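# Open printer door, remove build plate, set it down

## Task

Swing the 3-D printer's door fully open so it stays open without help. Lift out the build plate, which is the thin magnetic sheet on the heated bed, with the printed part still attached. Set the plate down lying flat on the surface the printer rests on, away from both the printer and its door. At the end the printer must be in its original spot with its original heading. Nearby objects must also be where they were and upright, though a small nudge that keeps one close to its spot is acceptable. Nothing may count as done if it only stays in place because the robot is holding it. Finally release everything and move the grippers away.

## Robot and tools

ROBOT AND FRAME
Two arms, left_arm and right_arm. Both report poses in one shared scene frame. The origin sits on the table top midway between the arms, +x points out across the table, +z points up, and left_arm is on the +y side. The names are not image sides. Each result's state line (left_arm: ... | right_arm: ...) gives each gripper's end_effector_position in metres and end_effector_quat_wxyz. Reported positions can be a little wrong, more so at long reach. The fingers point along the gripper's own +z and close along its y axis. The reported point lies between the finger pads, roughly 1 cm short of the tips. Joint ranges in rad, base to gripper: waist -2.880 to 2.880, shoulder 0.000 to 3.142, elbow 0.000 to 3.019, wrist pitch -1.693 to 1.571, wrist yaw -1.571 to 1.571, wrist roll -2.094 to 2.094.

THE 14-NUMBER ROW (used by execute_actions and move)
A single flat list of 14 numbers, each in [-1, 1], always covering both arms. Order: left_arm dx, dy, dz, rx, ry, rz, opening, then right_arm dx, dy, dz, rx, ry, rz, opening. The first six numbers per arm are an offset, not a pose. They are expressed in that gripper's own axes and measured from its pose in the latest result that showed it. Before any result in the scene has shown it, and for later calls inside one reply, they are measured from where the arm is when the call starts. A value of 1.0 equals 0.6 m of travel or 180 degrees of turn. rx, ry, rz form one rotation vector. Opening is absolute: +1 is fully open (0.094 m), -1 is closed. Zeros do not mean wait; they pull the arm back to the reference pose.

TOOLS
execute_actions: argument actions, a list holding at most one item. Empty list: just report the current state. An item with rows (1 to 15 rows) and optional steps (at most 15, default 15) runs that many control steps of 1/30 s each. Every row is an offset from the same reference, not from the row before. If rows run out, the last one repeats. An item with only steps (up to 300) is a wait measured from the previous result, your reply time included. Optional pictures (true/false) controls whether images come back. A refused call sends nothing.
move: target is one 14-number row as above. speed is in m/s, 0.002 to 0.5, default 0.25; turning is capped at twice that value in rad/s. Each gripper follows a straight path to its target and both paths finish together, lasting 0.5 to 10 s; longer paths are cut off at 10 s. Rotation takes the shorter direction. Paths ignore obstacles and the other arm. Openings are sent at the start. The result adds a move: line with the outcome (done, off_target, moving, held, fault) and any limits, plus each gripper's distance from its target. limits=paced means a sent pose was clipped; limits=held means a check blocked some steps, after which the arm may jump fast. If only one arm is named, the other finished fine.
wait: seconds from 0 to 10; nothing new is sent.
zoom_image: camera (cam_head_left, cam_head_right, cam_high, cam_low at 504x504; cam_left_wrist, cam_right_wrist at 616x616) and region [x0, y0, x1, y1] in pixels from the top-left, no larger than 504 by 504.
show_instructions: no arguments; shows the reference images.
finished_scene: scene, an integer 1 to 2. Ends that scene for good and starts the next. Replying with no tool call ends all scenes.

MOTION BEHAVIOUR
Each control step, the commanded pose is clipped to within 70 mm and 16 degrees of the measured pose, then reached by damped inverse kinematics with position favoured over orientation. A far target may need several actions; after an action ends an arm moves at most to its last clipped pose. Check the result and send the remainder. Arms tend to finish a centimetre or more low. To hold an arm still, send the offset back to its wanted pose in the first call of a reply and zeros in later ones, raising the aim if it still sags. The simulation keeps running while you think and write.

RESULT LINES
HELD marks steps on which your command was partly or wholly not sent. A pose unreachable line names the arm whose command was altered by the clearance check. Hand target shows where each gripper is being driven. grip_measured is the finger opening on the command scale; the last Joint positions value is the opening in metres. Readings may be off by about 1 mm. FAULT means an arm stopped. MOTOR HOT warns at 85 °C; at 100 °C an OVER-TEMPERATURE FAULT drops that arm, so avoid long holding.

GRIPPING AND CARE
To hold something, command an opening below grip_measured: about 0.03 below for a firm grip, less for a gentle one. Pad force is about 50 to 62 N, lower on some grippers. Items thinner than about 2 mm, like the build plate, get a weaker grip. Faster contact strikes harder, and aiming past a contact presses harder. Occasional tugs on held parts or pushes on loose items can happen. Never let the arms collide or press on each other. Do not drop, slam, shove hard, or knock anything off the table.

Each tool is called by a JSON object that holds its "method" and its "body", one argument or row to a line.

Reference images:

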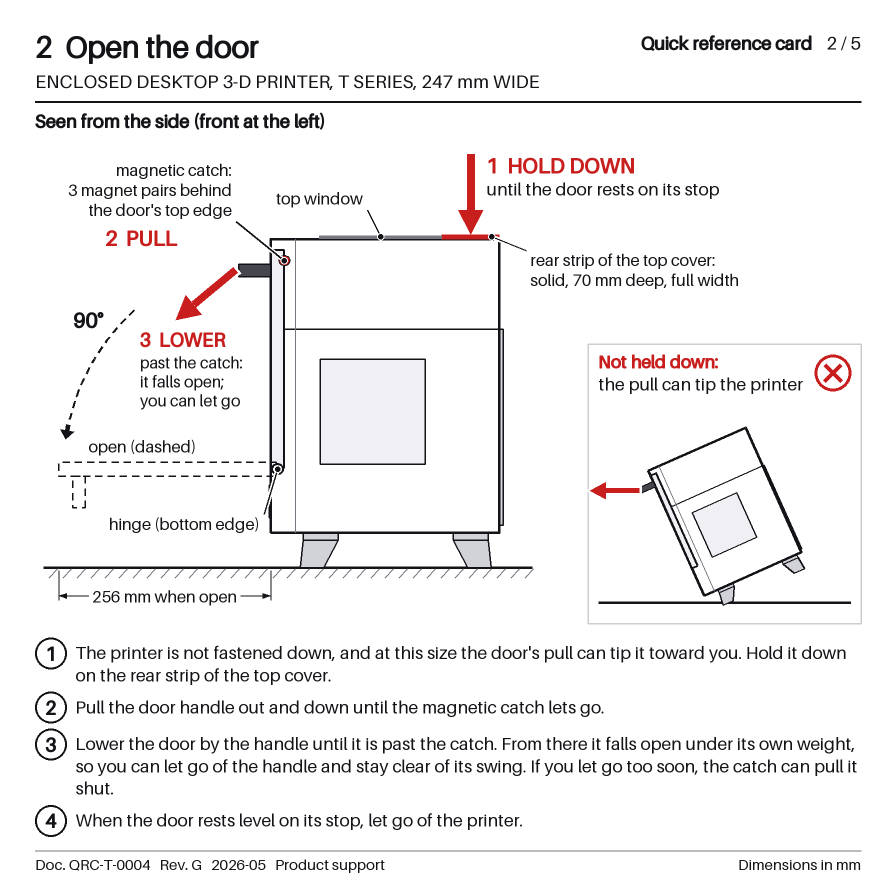

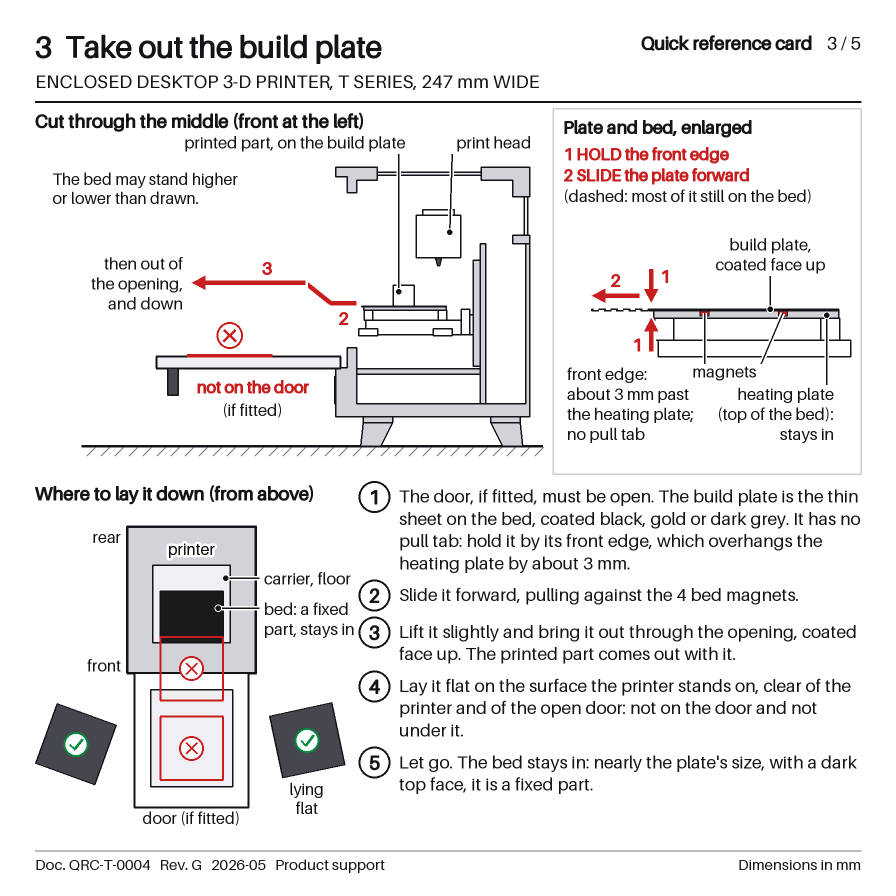

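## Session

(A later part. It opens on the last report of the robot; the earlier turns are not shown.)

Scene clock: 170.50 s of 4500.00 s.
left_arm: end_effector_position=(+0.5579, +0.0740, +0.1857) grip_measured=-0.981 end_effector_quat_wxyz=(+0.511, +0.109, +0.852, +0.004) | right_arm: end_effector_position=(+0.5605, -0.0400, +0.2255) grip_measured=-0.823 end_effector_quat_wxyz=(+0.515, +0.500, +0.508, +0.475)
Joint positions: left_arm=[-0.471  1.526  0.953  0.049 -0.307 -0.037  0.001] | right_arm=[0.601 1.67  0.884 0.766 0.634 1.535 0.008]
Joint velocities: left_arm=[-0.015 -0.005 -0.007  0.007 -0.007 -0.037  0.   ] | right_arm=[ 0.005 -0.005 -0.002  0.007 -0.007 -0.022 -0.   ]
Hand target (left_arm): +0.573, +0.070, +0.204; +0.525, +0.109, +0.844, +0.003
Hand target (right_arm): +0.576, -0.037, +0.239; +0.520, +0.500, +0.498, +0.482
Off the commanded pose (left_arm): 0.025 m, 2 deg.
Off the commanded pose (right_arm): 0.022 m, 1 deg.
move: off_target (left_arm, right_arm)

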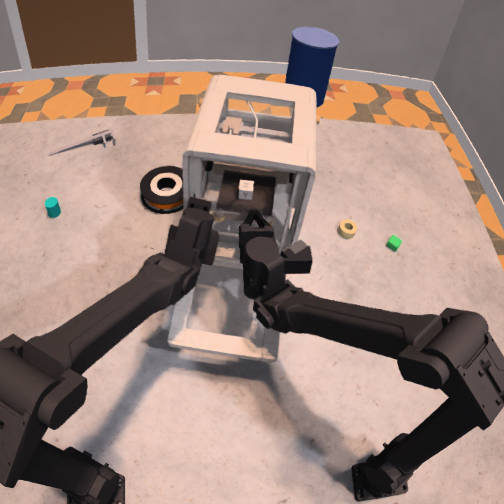

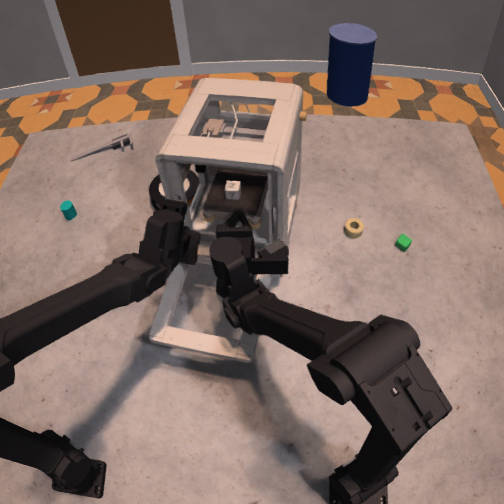

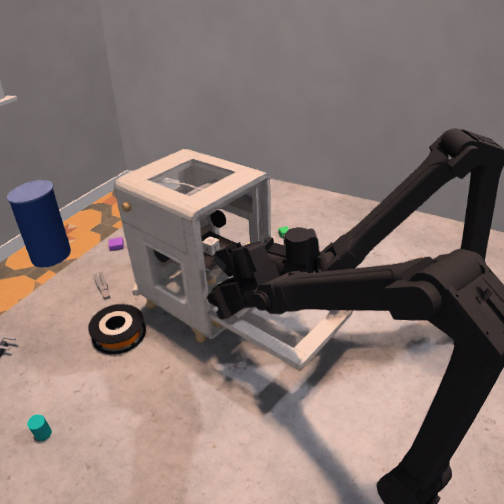

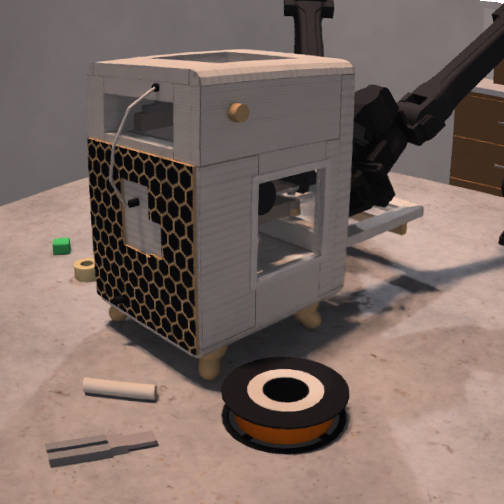

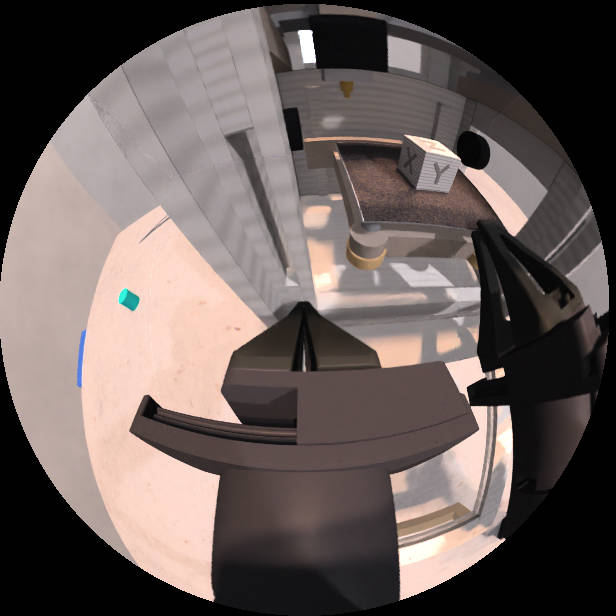

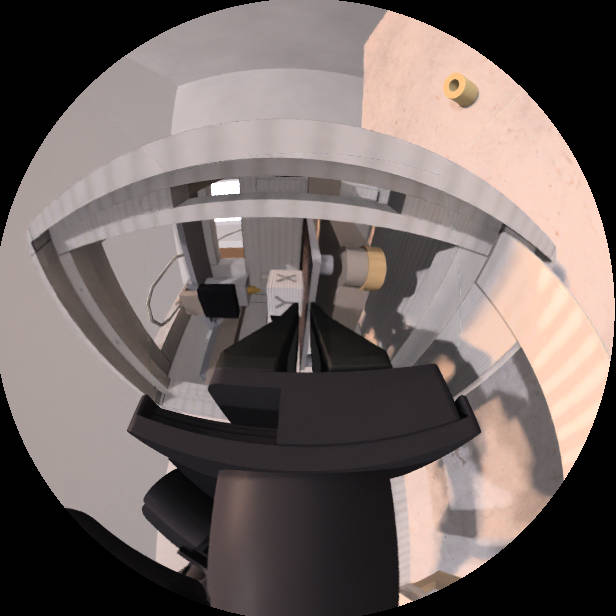

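{"method": "move", "body": {
  "target": [-0.04,0,0.01,0,-0.01,0,-1, 0.005,0.024,0.032,-0.006,0,0,-0.82],
  "speed": 0.02
}}

{"method": "move", "body": {
  "target": [-0.04,0,0.01,0,-0.01,0,-1, 0,0,0.01,0,0,0,-1],
  "speed": 0.02
}}

{"method": "move", "body": {
  "target": [-0.04,0,0.01,0,-0.01,0,-1, 0,0,-0.05,0,0,0,-1],
  "speed": 0.01
}}

Scene clock: 172.67 s of 4500.00 s.
left_arm: end_effector_position=(+0.5578, +0.0738, +0.1857) grip_measured=-0.981 end_effector_quat_wxyz=(+0.511, +0.110, +0.852, +0.004) | right_arm: end_effector_position=(+0.5609, -0.0387, +0.2251) grip_measured=-0.823 end_effector_quat_wxyz=(+0.514, +0.497, +0.512, +0.476)
Joint positions: left_arm=[-0.471  1.526  0.953  0.049 -0.306 -0.036  0.001] | right_arm=[0.599 1.67  0.884 0.765 0.622 1.531 0.008]
Joint velocities: left_arm=[ 0.005 -0.015  0.007 -0.002  0.051 -0.037 -0.   ] | right_arm=[-0.015 -0.005 -0.012 -0.007  0.007  0.007 -0.001]
Hand target (left_arm): +0.573, +0.069, +0.204; +0.525, +0.109, +0.844, +0.003
Hand target (right_arm): +0.579, -0.038, +0.239; +0.520, +0.495, +0.503, +0.480
Off the commanded pose (left_arm): 0.025 m, 2 deg.
Off the commanded pose (right_arm): 0.024 m, 1 deg.
move: off_target (left_arm, right_arm)

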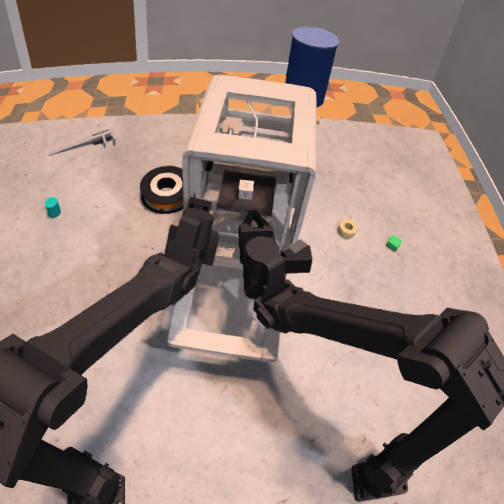

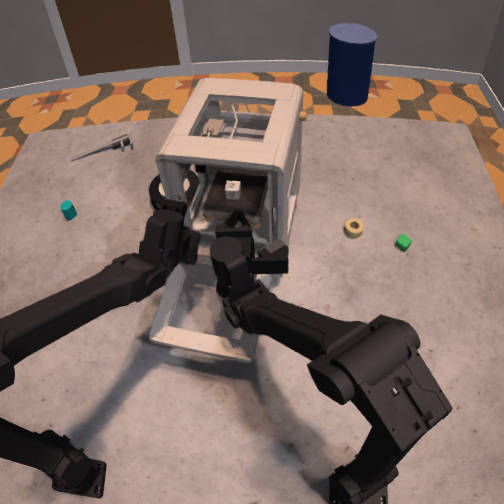

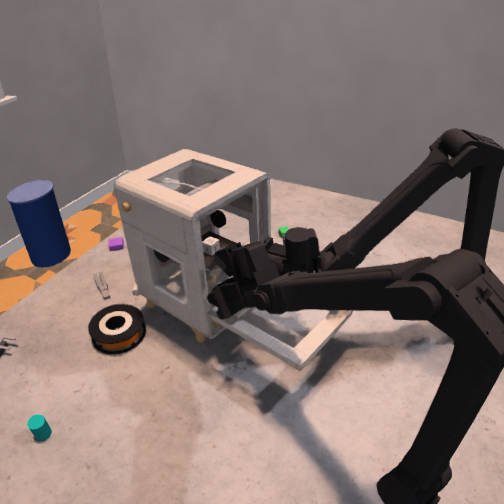

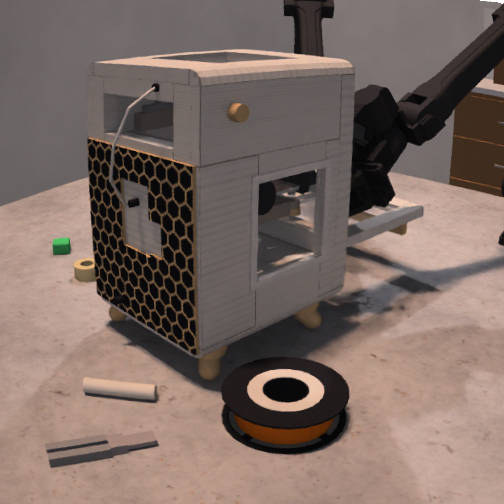

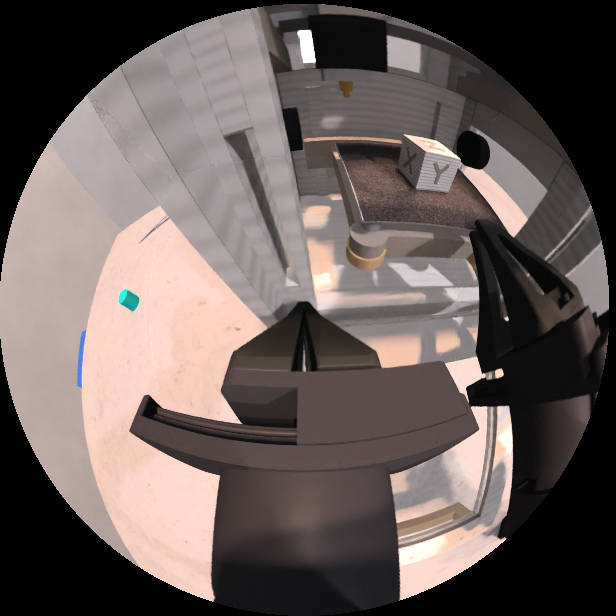

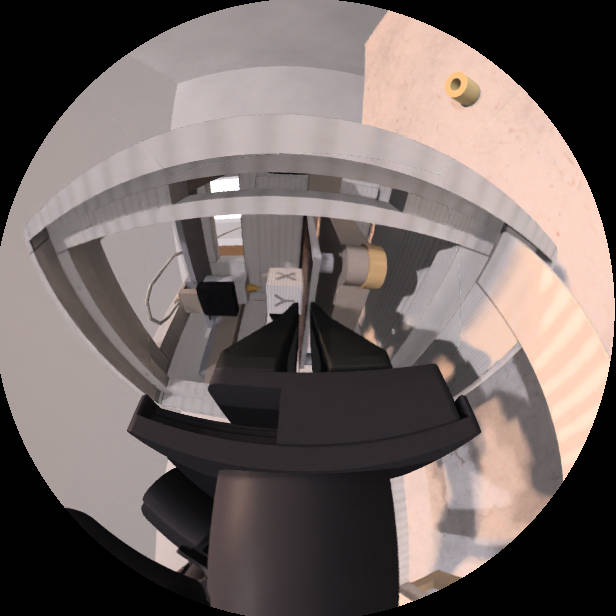

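Scene clock: 174.13 s of 4500.00 s.
left_arm: end_effector_position=(+0.5578, +0.0737, +0.1857) grip_measured=-0.981 end_effector_quat_wxyz=(+0.511, +0.111, +0.852, +0.004) | right_arm: end_effector_position=(+0.5608, -0.0385, +0.2245) grip_measured=-0.976 end_effector_quat_wxyz=(+0.513, +0.497, +0.513, +0.476)
Joint positions: left_arm=[-0.471  1.526  0.953  0.049 -0.305 -0.035  0.001] | right_arm=[0.599 1.671 0.883 0.764 0.621 1.531 0.001]
Joint velocities: left_arm=[ 0.005 -0.005 -0.017  0.002  0.007  0.007  0.   ] | right_arm=[ 0.005  0.005 -0.002 -0.002 -0.007 -0.022  0.001]
Hand target (left_arm): +0.573, +0.069, +0.204; +0.525, +0.110, +0.844, +0.003
Hand target (right_arm): +0.567, -0.039, +0.225; +0.514, +0.497, +0.512, +0.476
Off the commanded pose (left_arm): 0.025 m, 2 deg.
Off the commanded pose (right_arm): 0.006 m, 0 deg.
move: off_target (left_arm)

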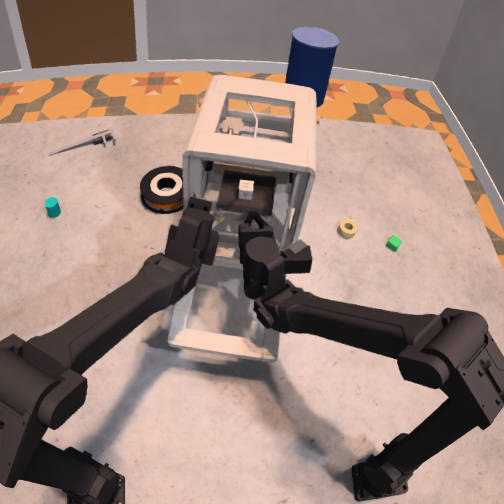

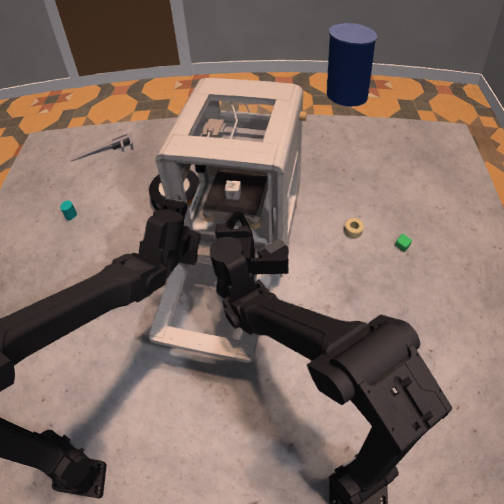

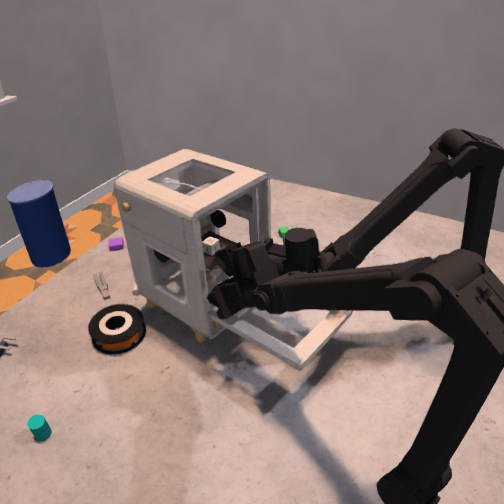

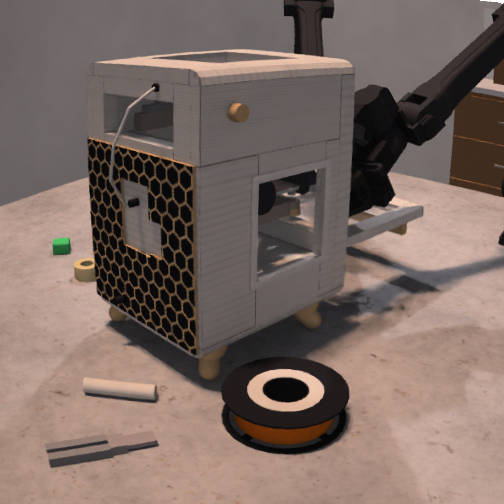

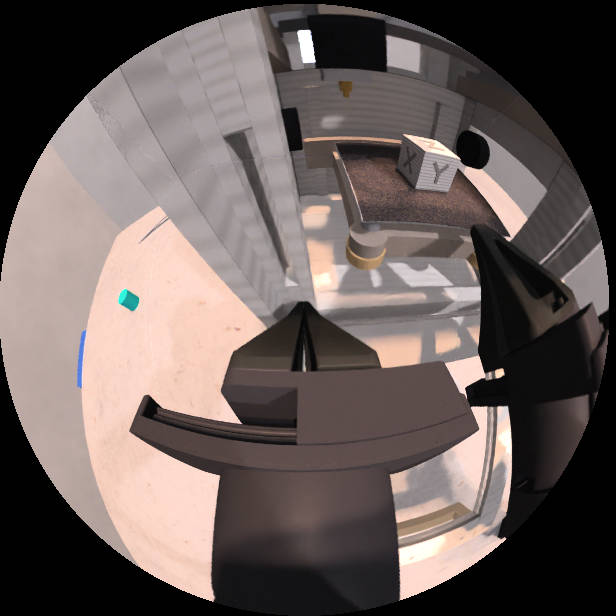

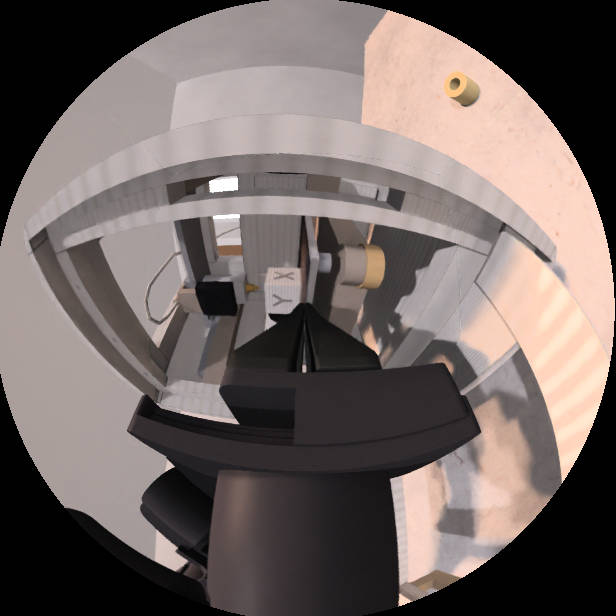

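Scene clock: 177.37 s of 4500.00 s.
left_arm: end_effector_position=(+0.5578, +0.0736, +0.1857) grip_measured=-0.981 end_effector_quat_wxyz=(+0.511, +0.111, +0.852, +0.004) | right_arm: end_effector_position=(+0.5368, -0.0407, +0.2236) grip_measured=-0.978 end_effector_quat_wxyz=(+0.515, +0.499, +0.515, +0.470)
Joint positions: left_arm=[-0.471  1.526  0.953  0.049 -0.305 -0.034  0.001] | right_arm=[0.628 1.625 0.826 0.764 0.657 1.531 0.001]
Joint velocities: left_arm=[ 0.005 -0.015  0.007 -0.012  0.007  0.066  0.001] | right_arm=[-0.005 -0.015  0.017 -0.017  0.037  0.037 -0.001]
Hand target (left_arm): +0.573, +0.069, +0.204; +0.525, +0.111, +0.844, +0.002
Hand target (right_arm): +0.531, -0.038, +0.226; +0.513, +0.497, +0.513, +0.476
Off the commanded pose (left_arm): 0.025 m, 2 deg.
Off the commanded pose (right_arm): 0.007 m, 1 deg.
move: off_target (left_arm)

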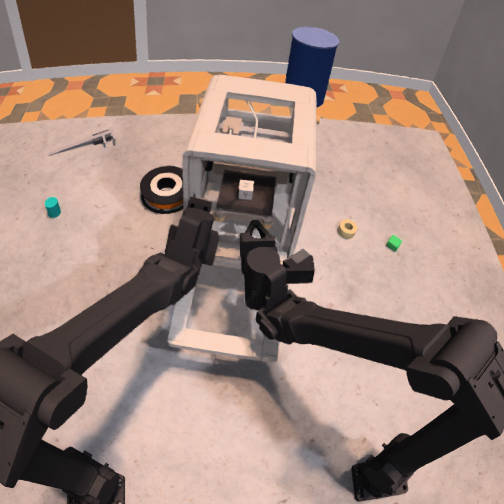

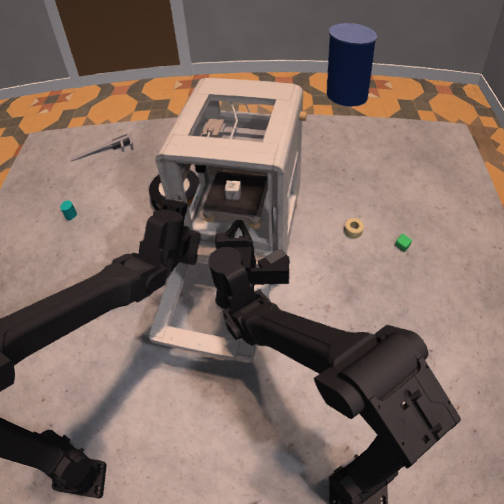

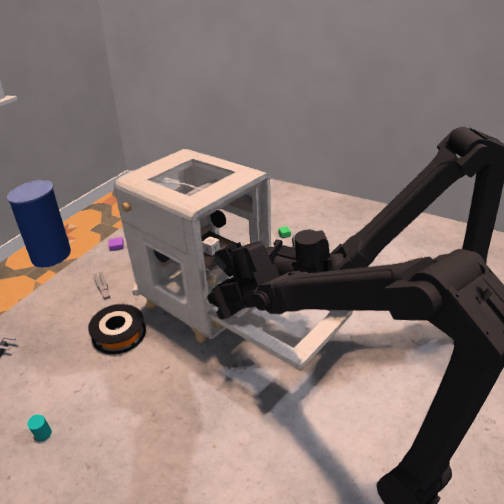

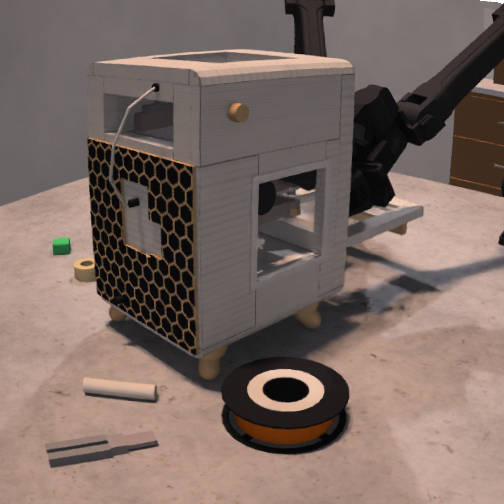

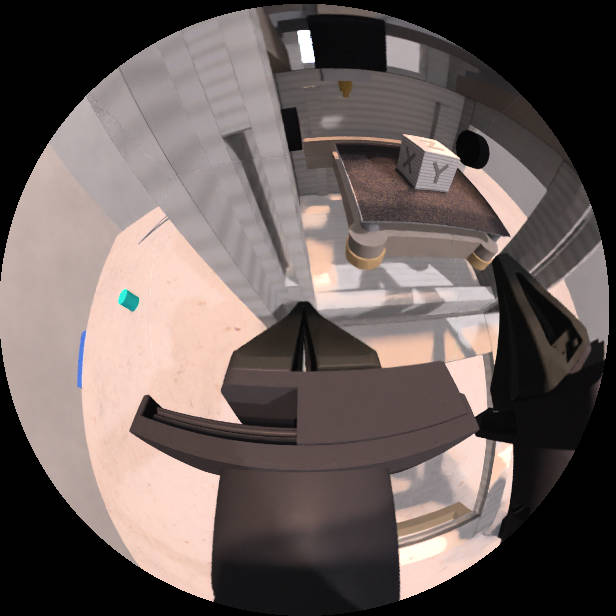

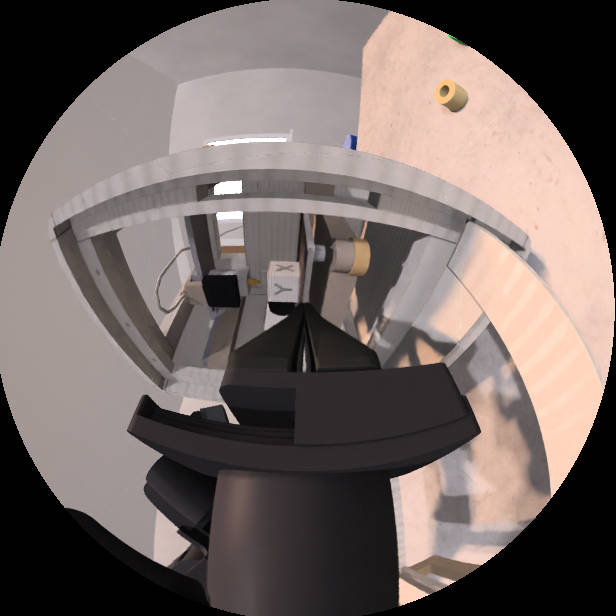

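{"method": "move", "body": {
  "target": [-0.04,0,0.01,0,-0.01,0,-1, 0.008,0.028,0.068,-0.008,0,0,-0.82],
  "speed": 0.03
}}

{"method": "move", "body": {
  "target": [-0.04,0,0.01,0,-0.01,0,-1, 0.005,0.07,0.035,-0.03,0,0,-0.82],
  "speed": 0.02
}}

Scene clock: 179.90 s of 4500.00 s.
left_arm: end_effector_position=(+0.5578, +0.0735, +0.1856) grip_measured=-0.981 end_effector_quat_wxyz=(+0.511, +0.112, +0.852, +0.004) | right_arm: end_effector_position=(+0.5607, -0.0395, +0.2244) grip_measured=-0.823 end_effector_quat_wxyz=(+0.515, +0.494, +0.518, +0.472)
Joint positions: left_arm=[-0.471  1.526  0.953  0.049 -0.304 -0.033  0.001] | right_arm=[0.597 1.667 0.882 0.755 0.617 1.521 0.008]
Joint velocities: left_arm=[-0.005 -0.005  0.012 -0.017  0.022  0.007  0.001] | right_arm=[ 0.005 -0.005 -0.017 -0.017 -0.022  0.022 -0.001]
Hand target (left_arm): +0.573, +0.069, +0.204; +0.525, +0.111, +0.844, +0.002
Hand target (right_arm): +0.577, -0.036, +0.238; +0.521, +0.492, +0.509, +0.477
Off the commanded pose (left_arm): 0.025 m, 2 deg.
Off the commanded pose (right_arm): 0.023 m, 1 deg.
move: off_target (left_arm, right_arm)

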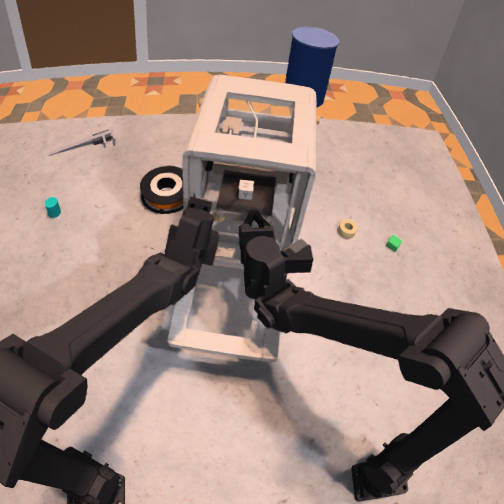

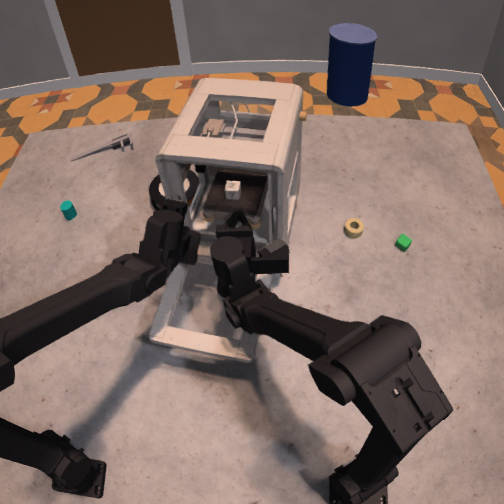

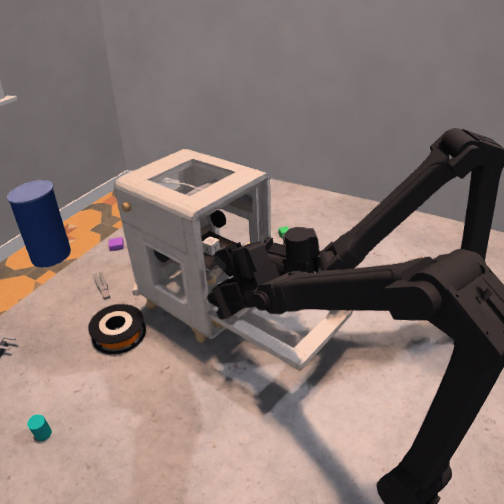

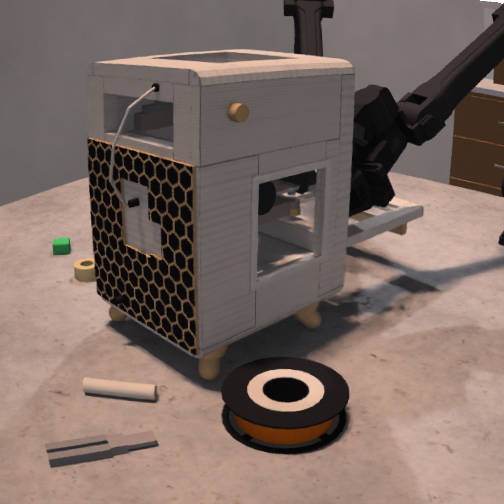

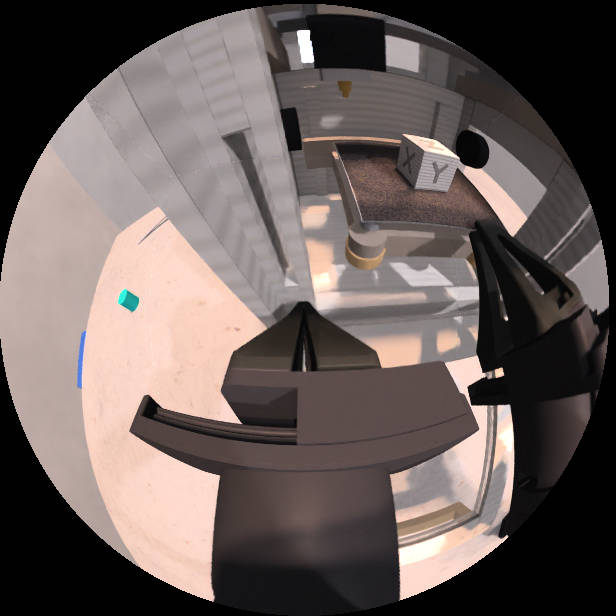

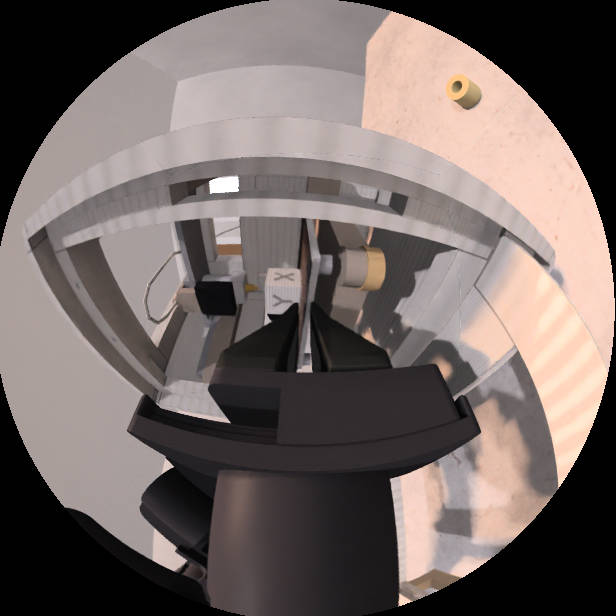

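Scene clock: 182.47 s of 4500.00 s.
left_arm: end_effector_position=(+0.5577, +0.0733, +0.1856) grip_measured=-0.981 end_effector_quat_wxyz=(+0.511, +0.112, +0.852, +0.004) | right_arm: end_effector_position=(+0.5612, -0.0373, +0.2281) grip_measured=-0.822 end_effector_quat_wxyz=(+0.525, +0.476, +0.528, +0.469)
Joint positions: left_arm=[-0.471  1.526  0.953  0.049 -0.303 -0.033  0.001] | right_arm=[0.596 1.667 0.882 0.774 0.6   1.47  0.008]
Joint velocities: left_arm=[-0.024  0.005  0.017 -0.002 -0.007 -0.007 -0.   ] | right_arm=[-0.005 -0.005  0.007 -0.012 -0.022 -0.066 -0.   ]
Hand target (left_arm): +0.573, +0.069, +0.204; +0.525, +0.112, +0.844, +0.002
Hand target (right_arm): +0.580, -0.036, +0.265; +0.538, +0.470, +0.495, +0.495
Off the commanded pose (left_arm): 0.025 m, 2 deg.
Off the commanded pose (right_arm): 0.043 m, 5 deg.
move: off_target (left_arm, right_arm)

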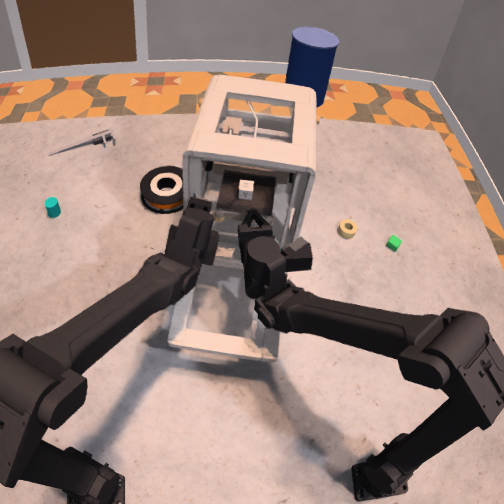

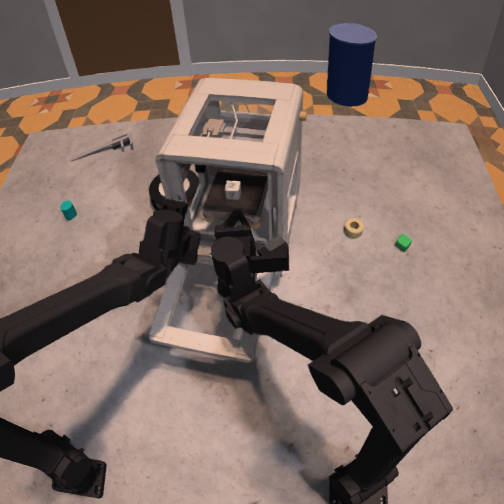

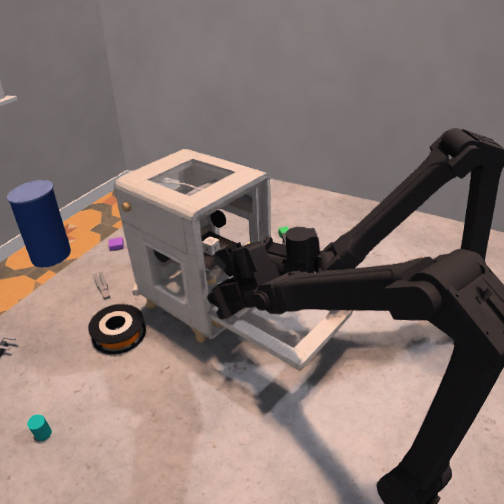

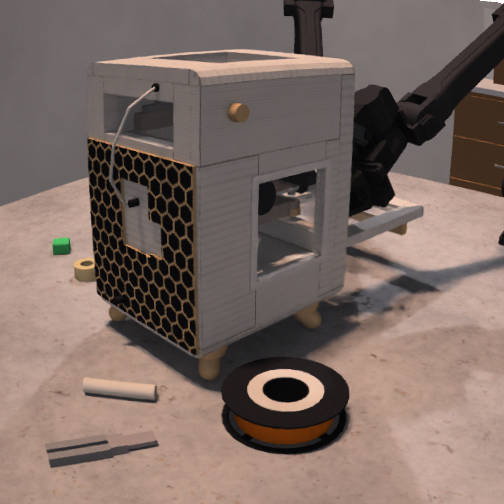

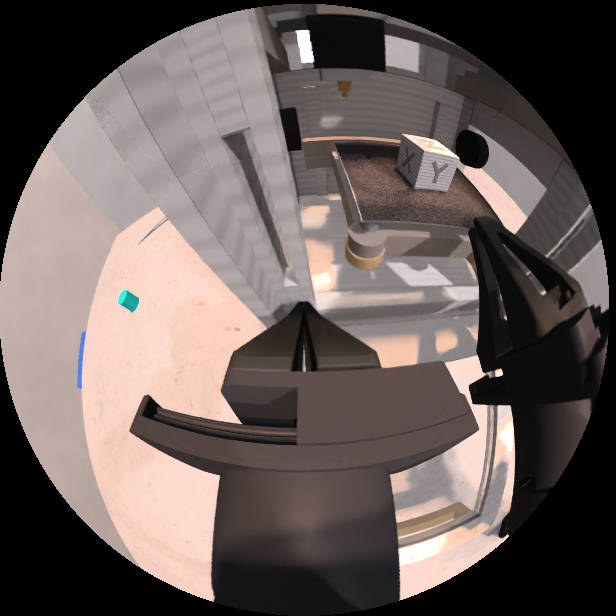

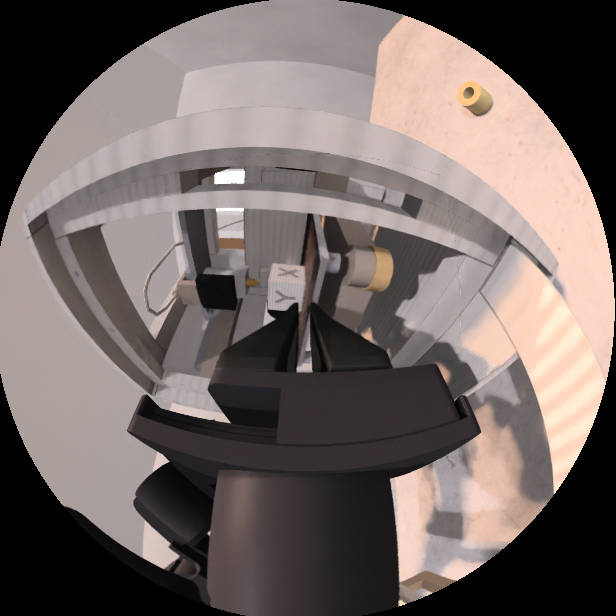

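Caught under lip. Push harder (fixing roll).

{"method": "move", "body": {
  "target": [-0.04,0,0.01,0,-0.01,0,-1, 0.005,0.1,0.03,-0.07,0,0.04,-0.82],
  "speed": 0.03
}}

Scene clock: 187.47 s of 4500.00 s.
left_arm: end_effector_position=(+0.5577, +0.0732, +0.1856) grip_measured=-0.981 end_effector_quat_wxyz=(+0.511, +0.113, +0.852, +0.004) | right_arm: end_effector_position=(+0.5615, -0.0367, +0.2301) grip_measured=-0.822 end_effector_quat_wxyz=(+0.534, +0.468, +0.488, +0.507)
Joint positions: left_arm=[-0.471  1.526  0.953  0.049 -0.302 -0.032  0.001] | right_arm=[0.596 1.72  0.87  0.954 0.598 1.465 0.008]
Joint velocities: left_arm=[-0.005 -0.005 -0.002 -0.022 -0.037 -0.022  0.   ] | right_arm=[ 0.024 -0.005 -0.002 -0.012 -0.081 -0.051  0.   ]
Hand target (left_arm): +0.573, +0.069, +0.204; +0.525, +0.112, +0.844, +0.002
Hand target (right_arm): +0.575, -0.031, +0.286; +0.543, +0.448, +0.442, +0.555
Off the commanded pose (left_arm): 0.025 m, 2 deg.
Off the commanded pose (right_arm): 0.061 m, 8 deg.
move: off_target (left_arm, right_arm)

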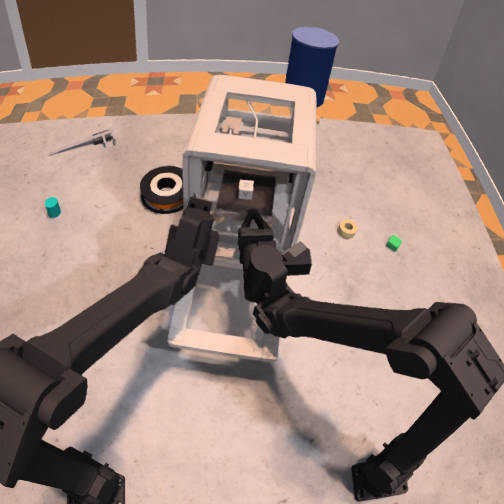

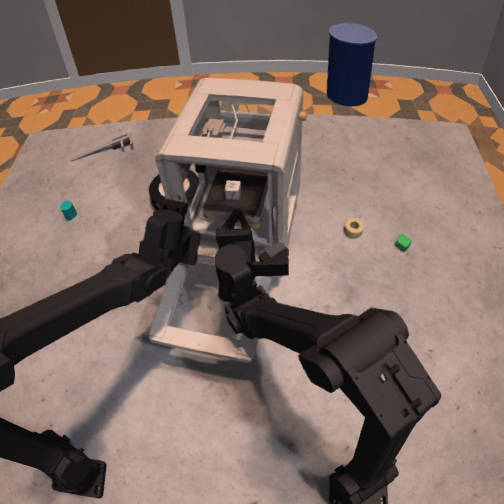

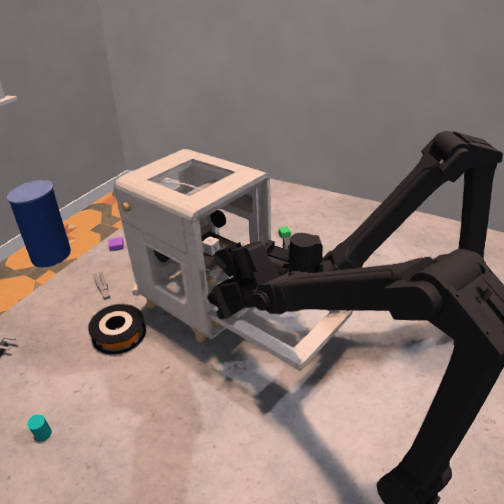

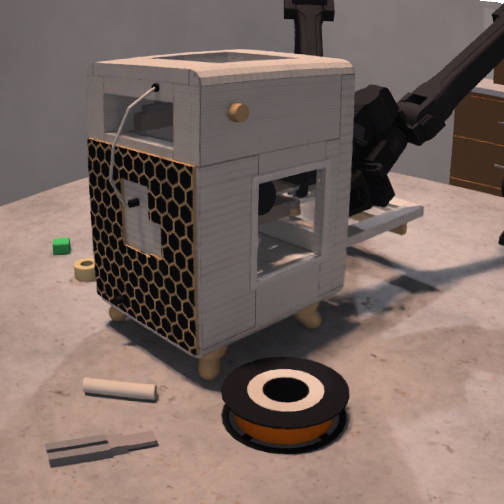

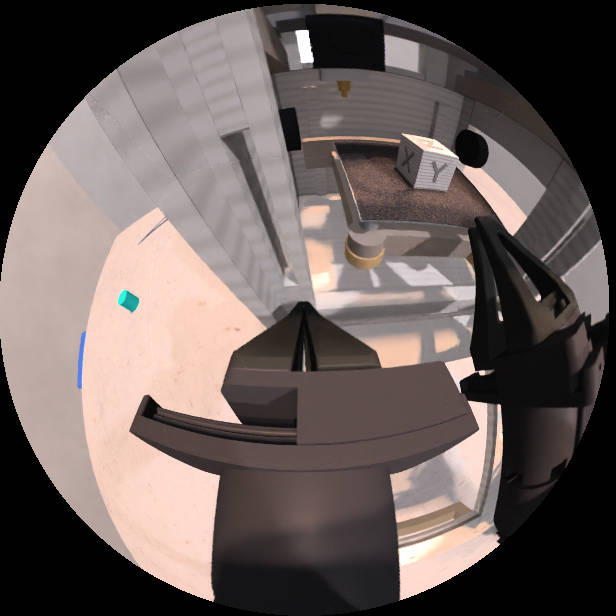

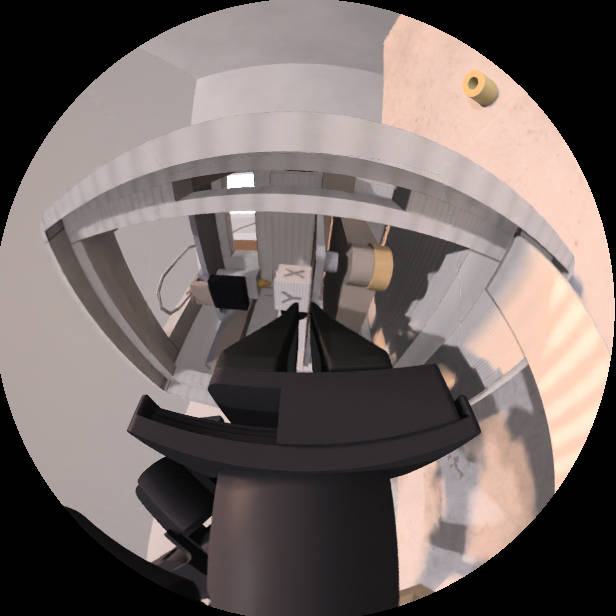

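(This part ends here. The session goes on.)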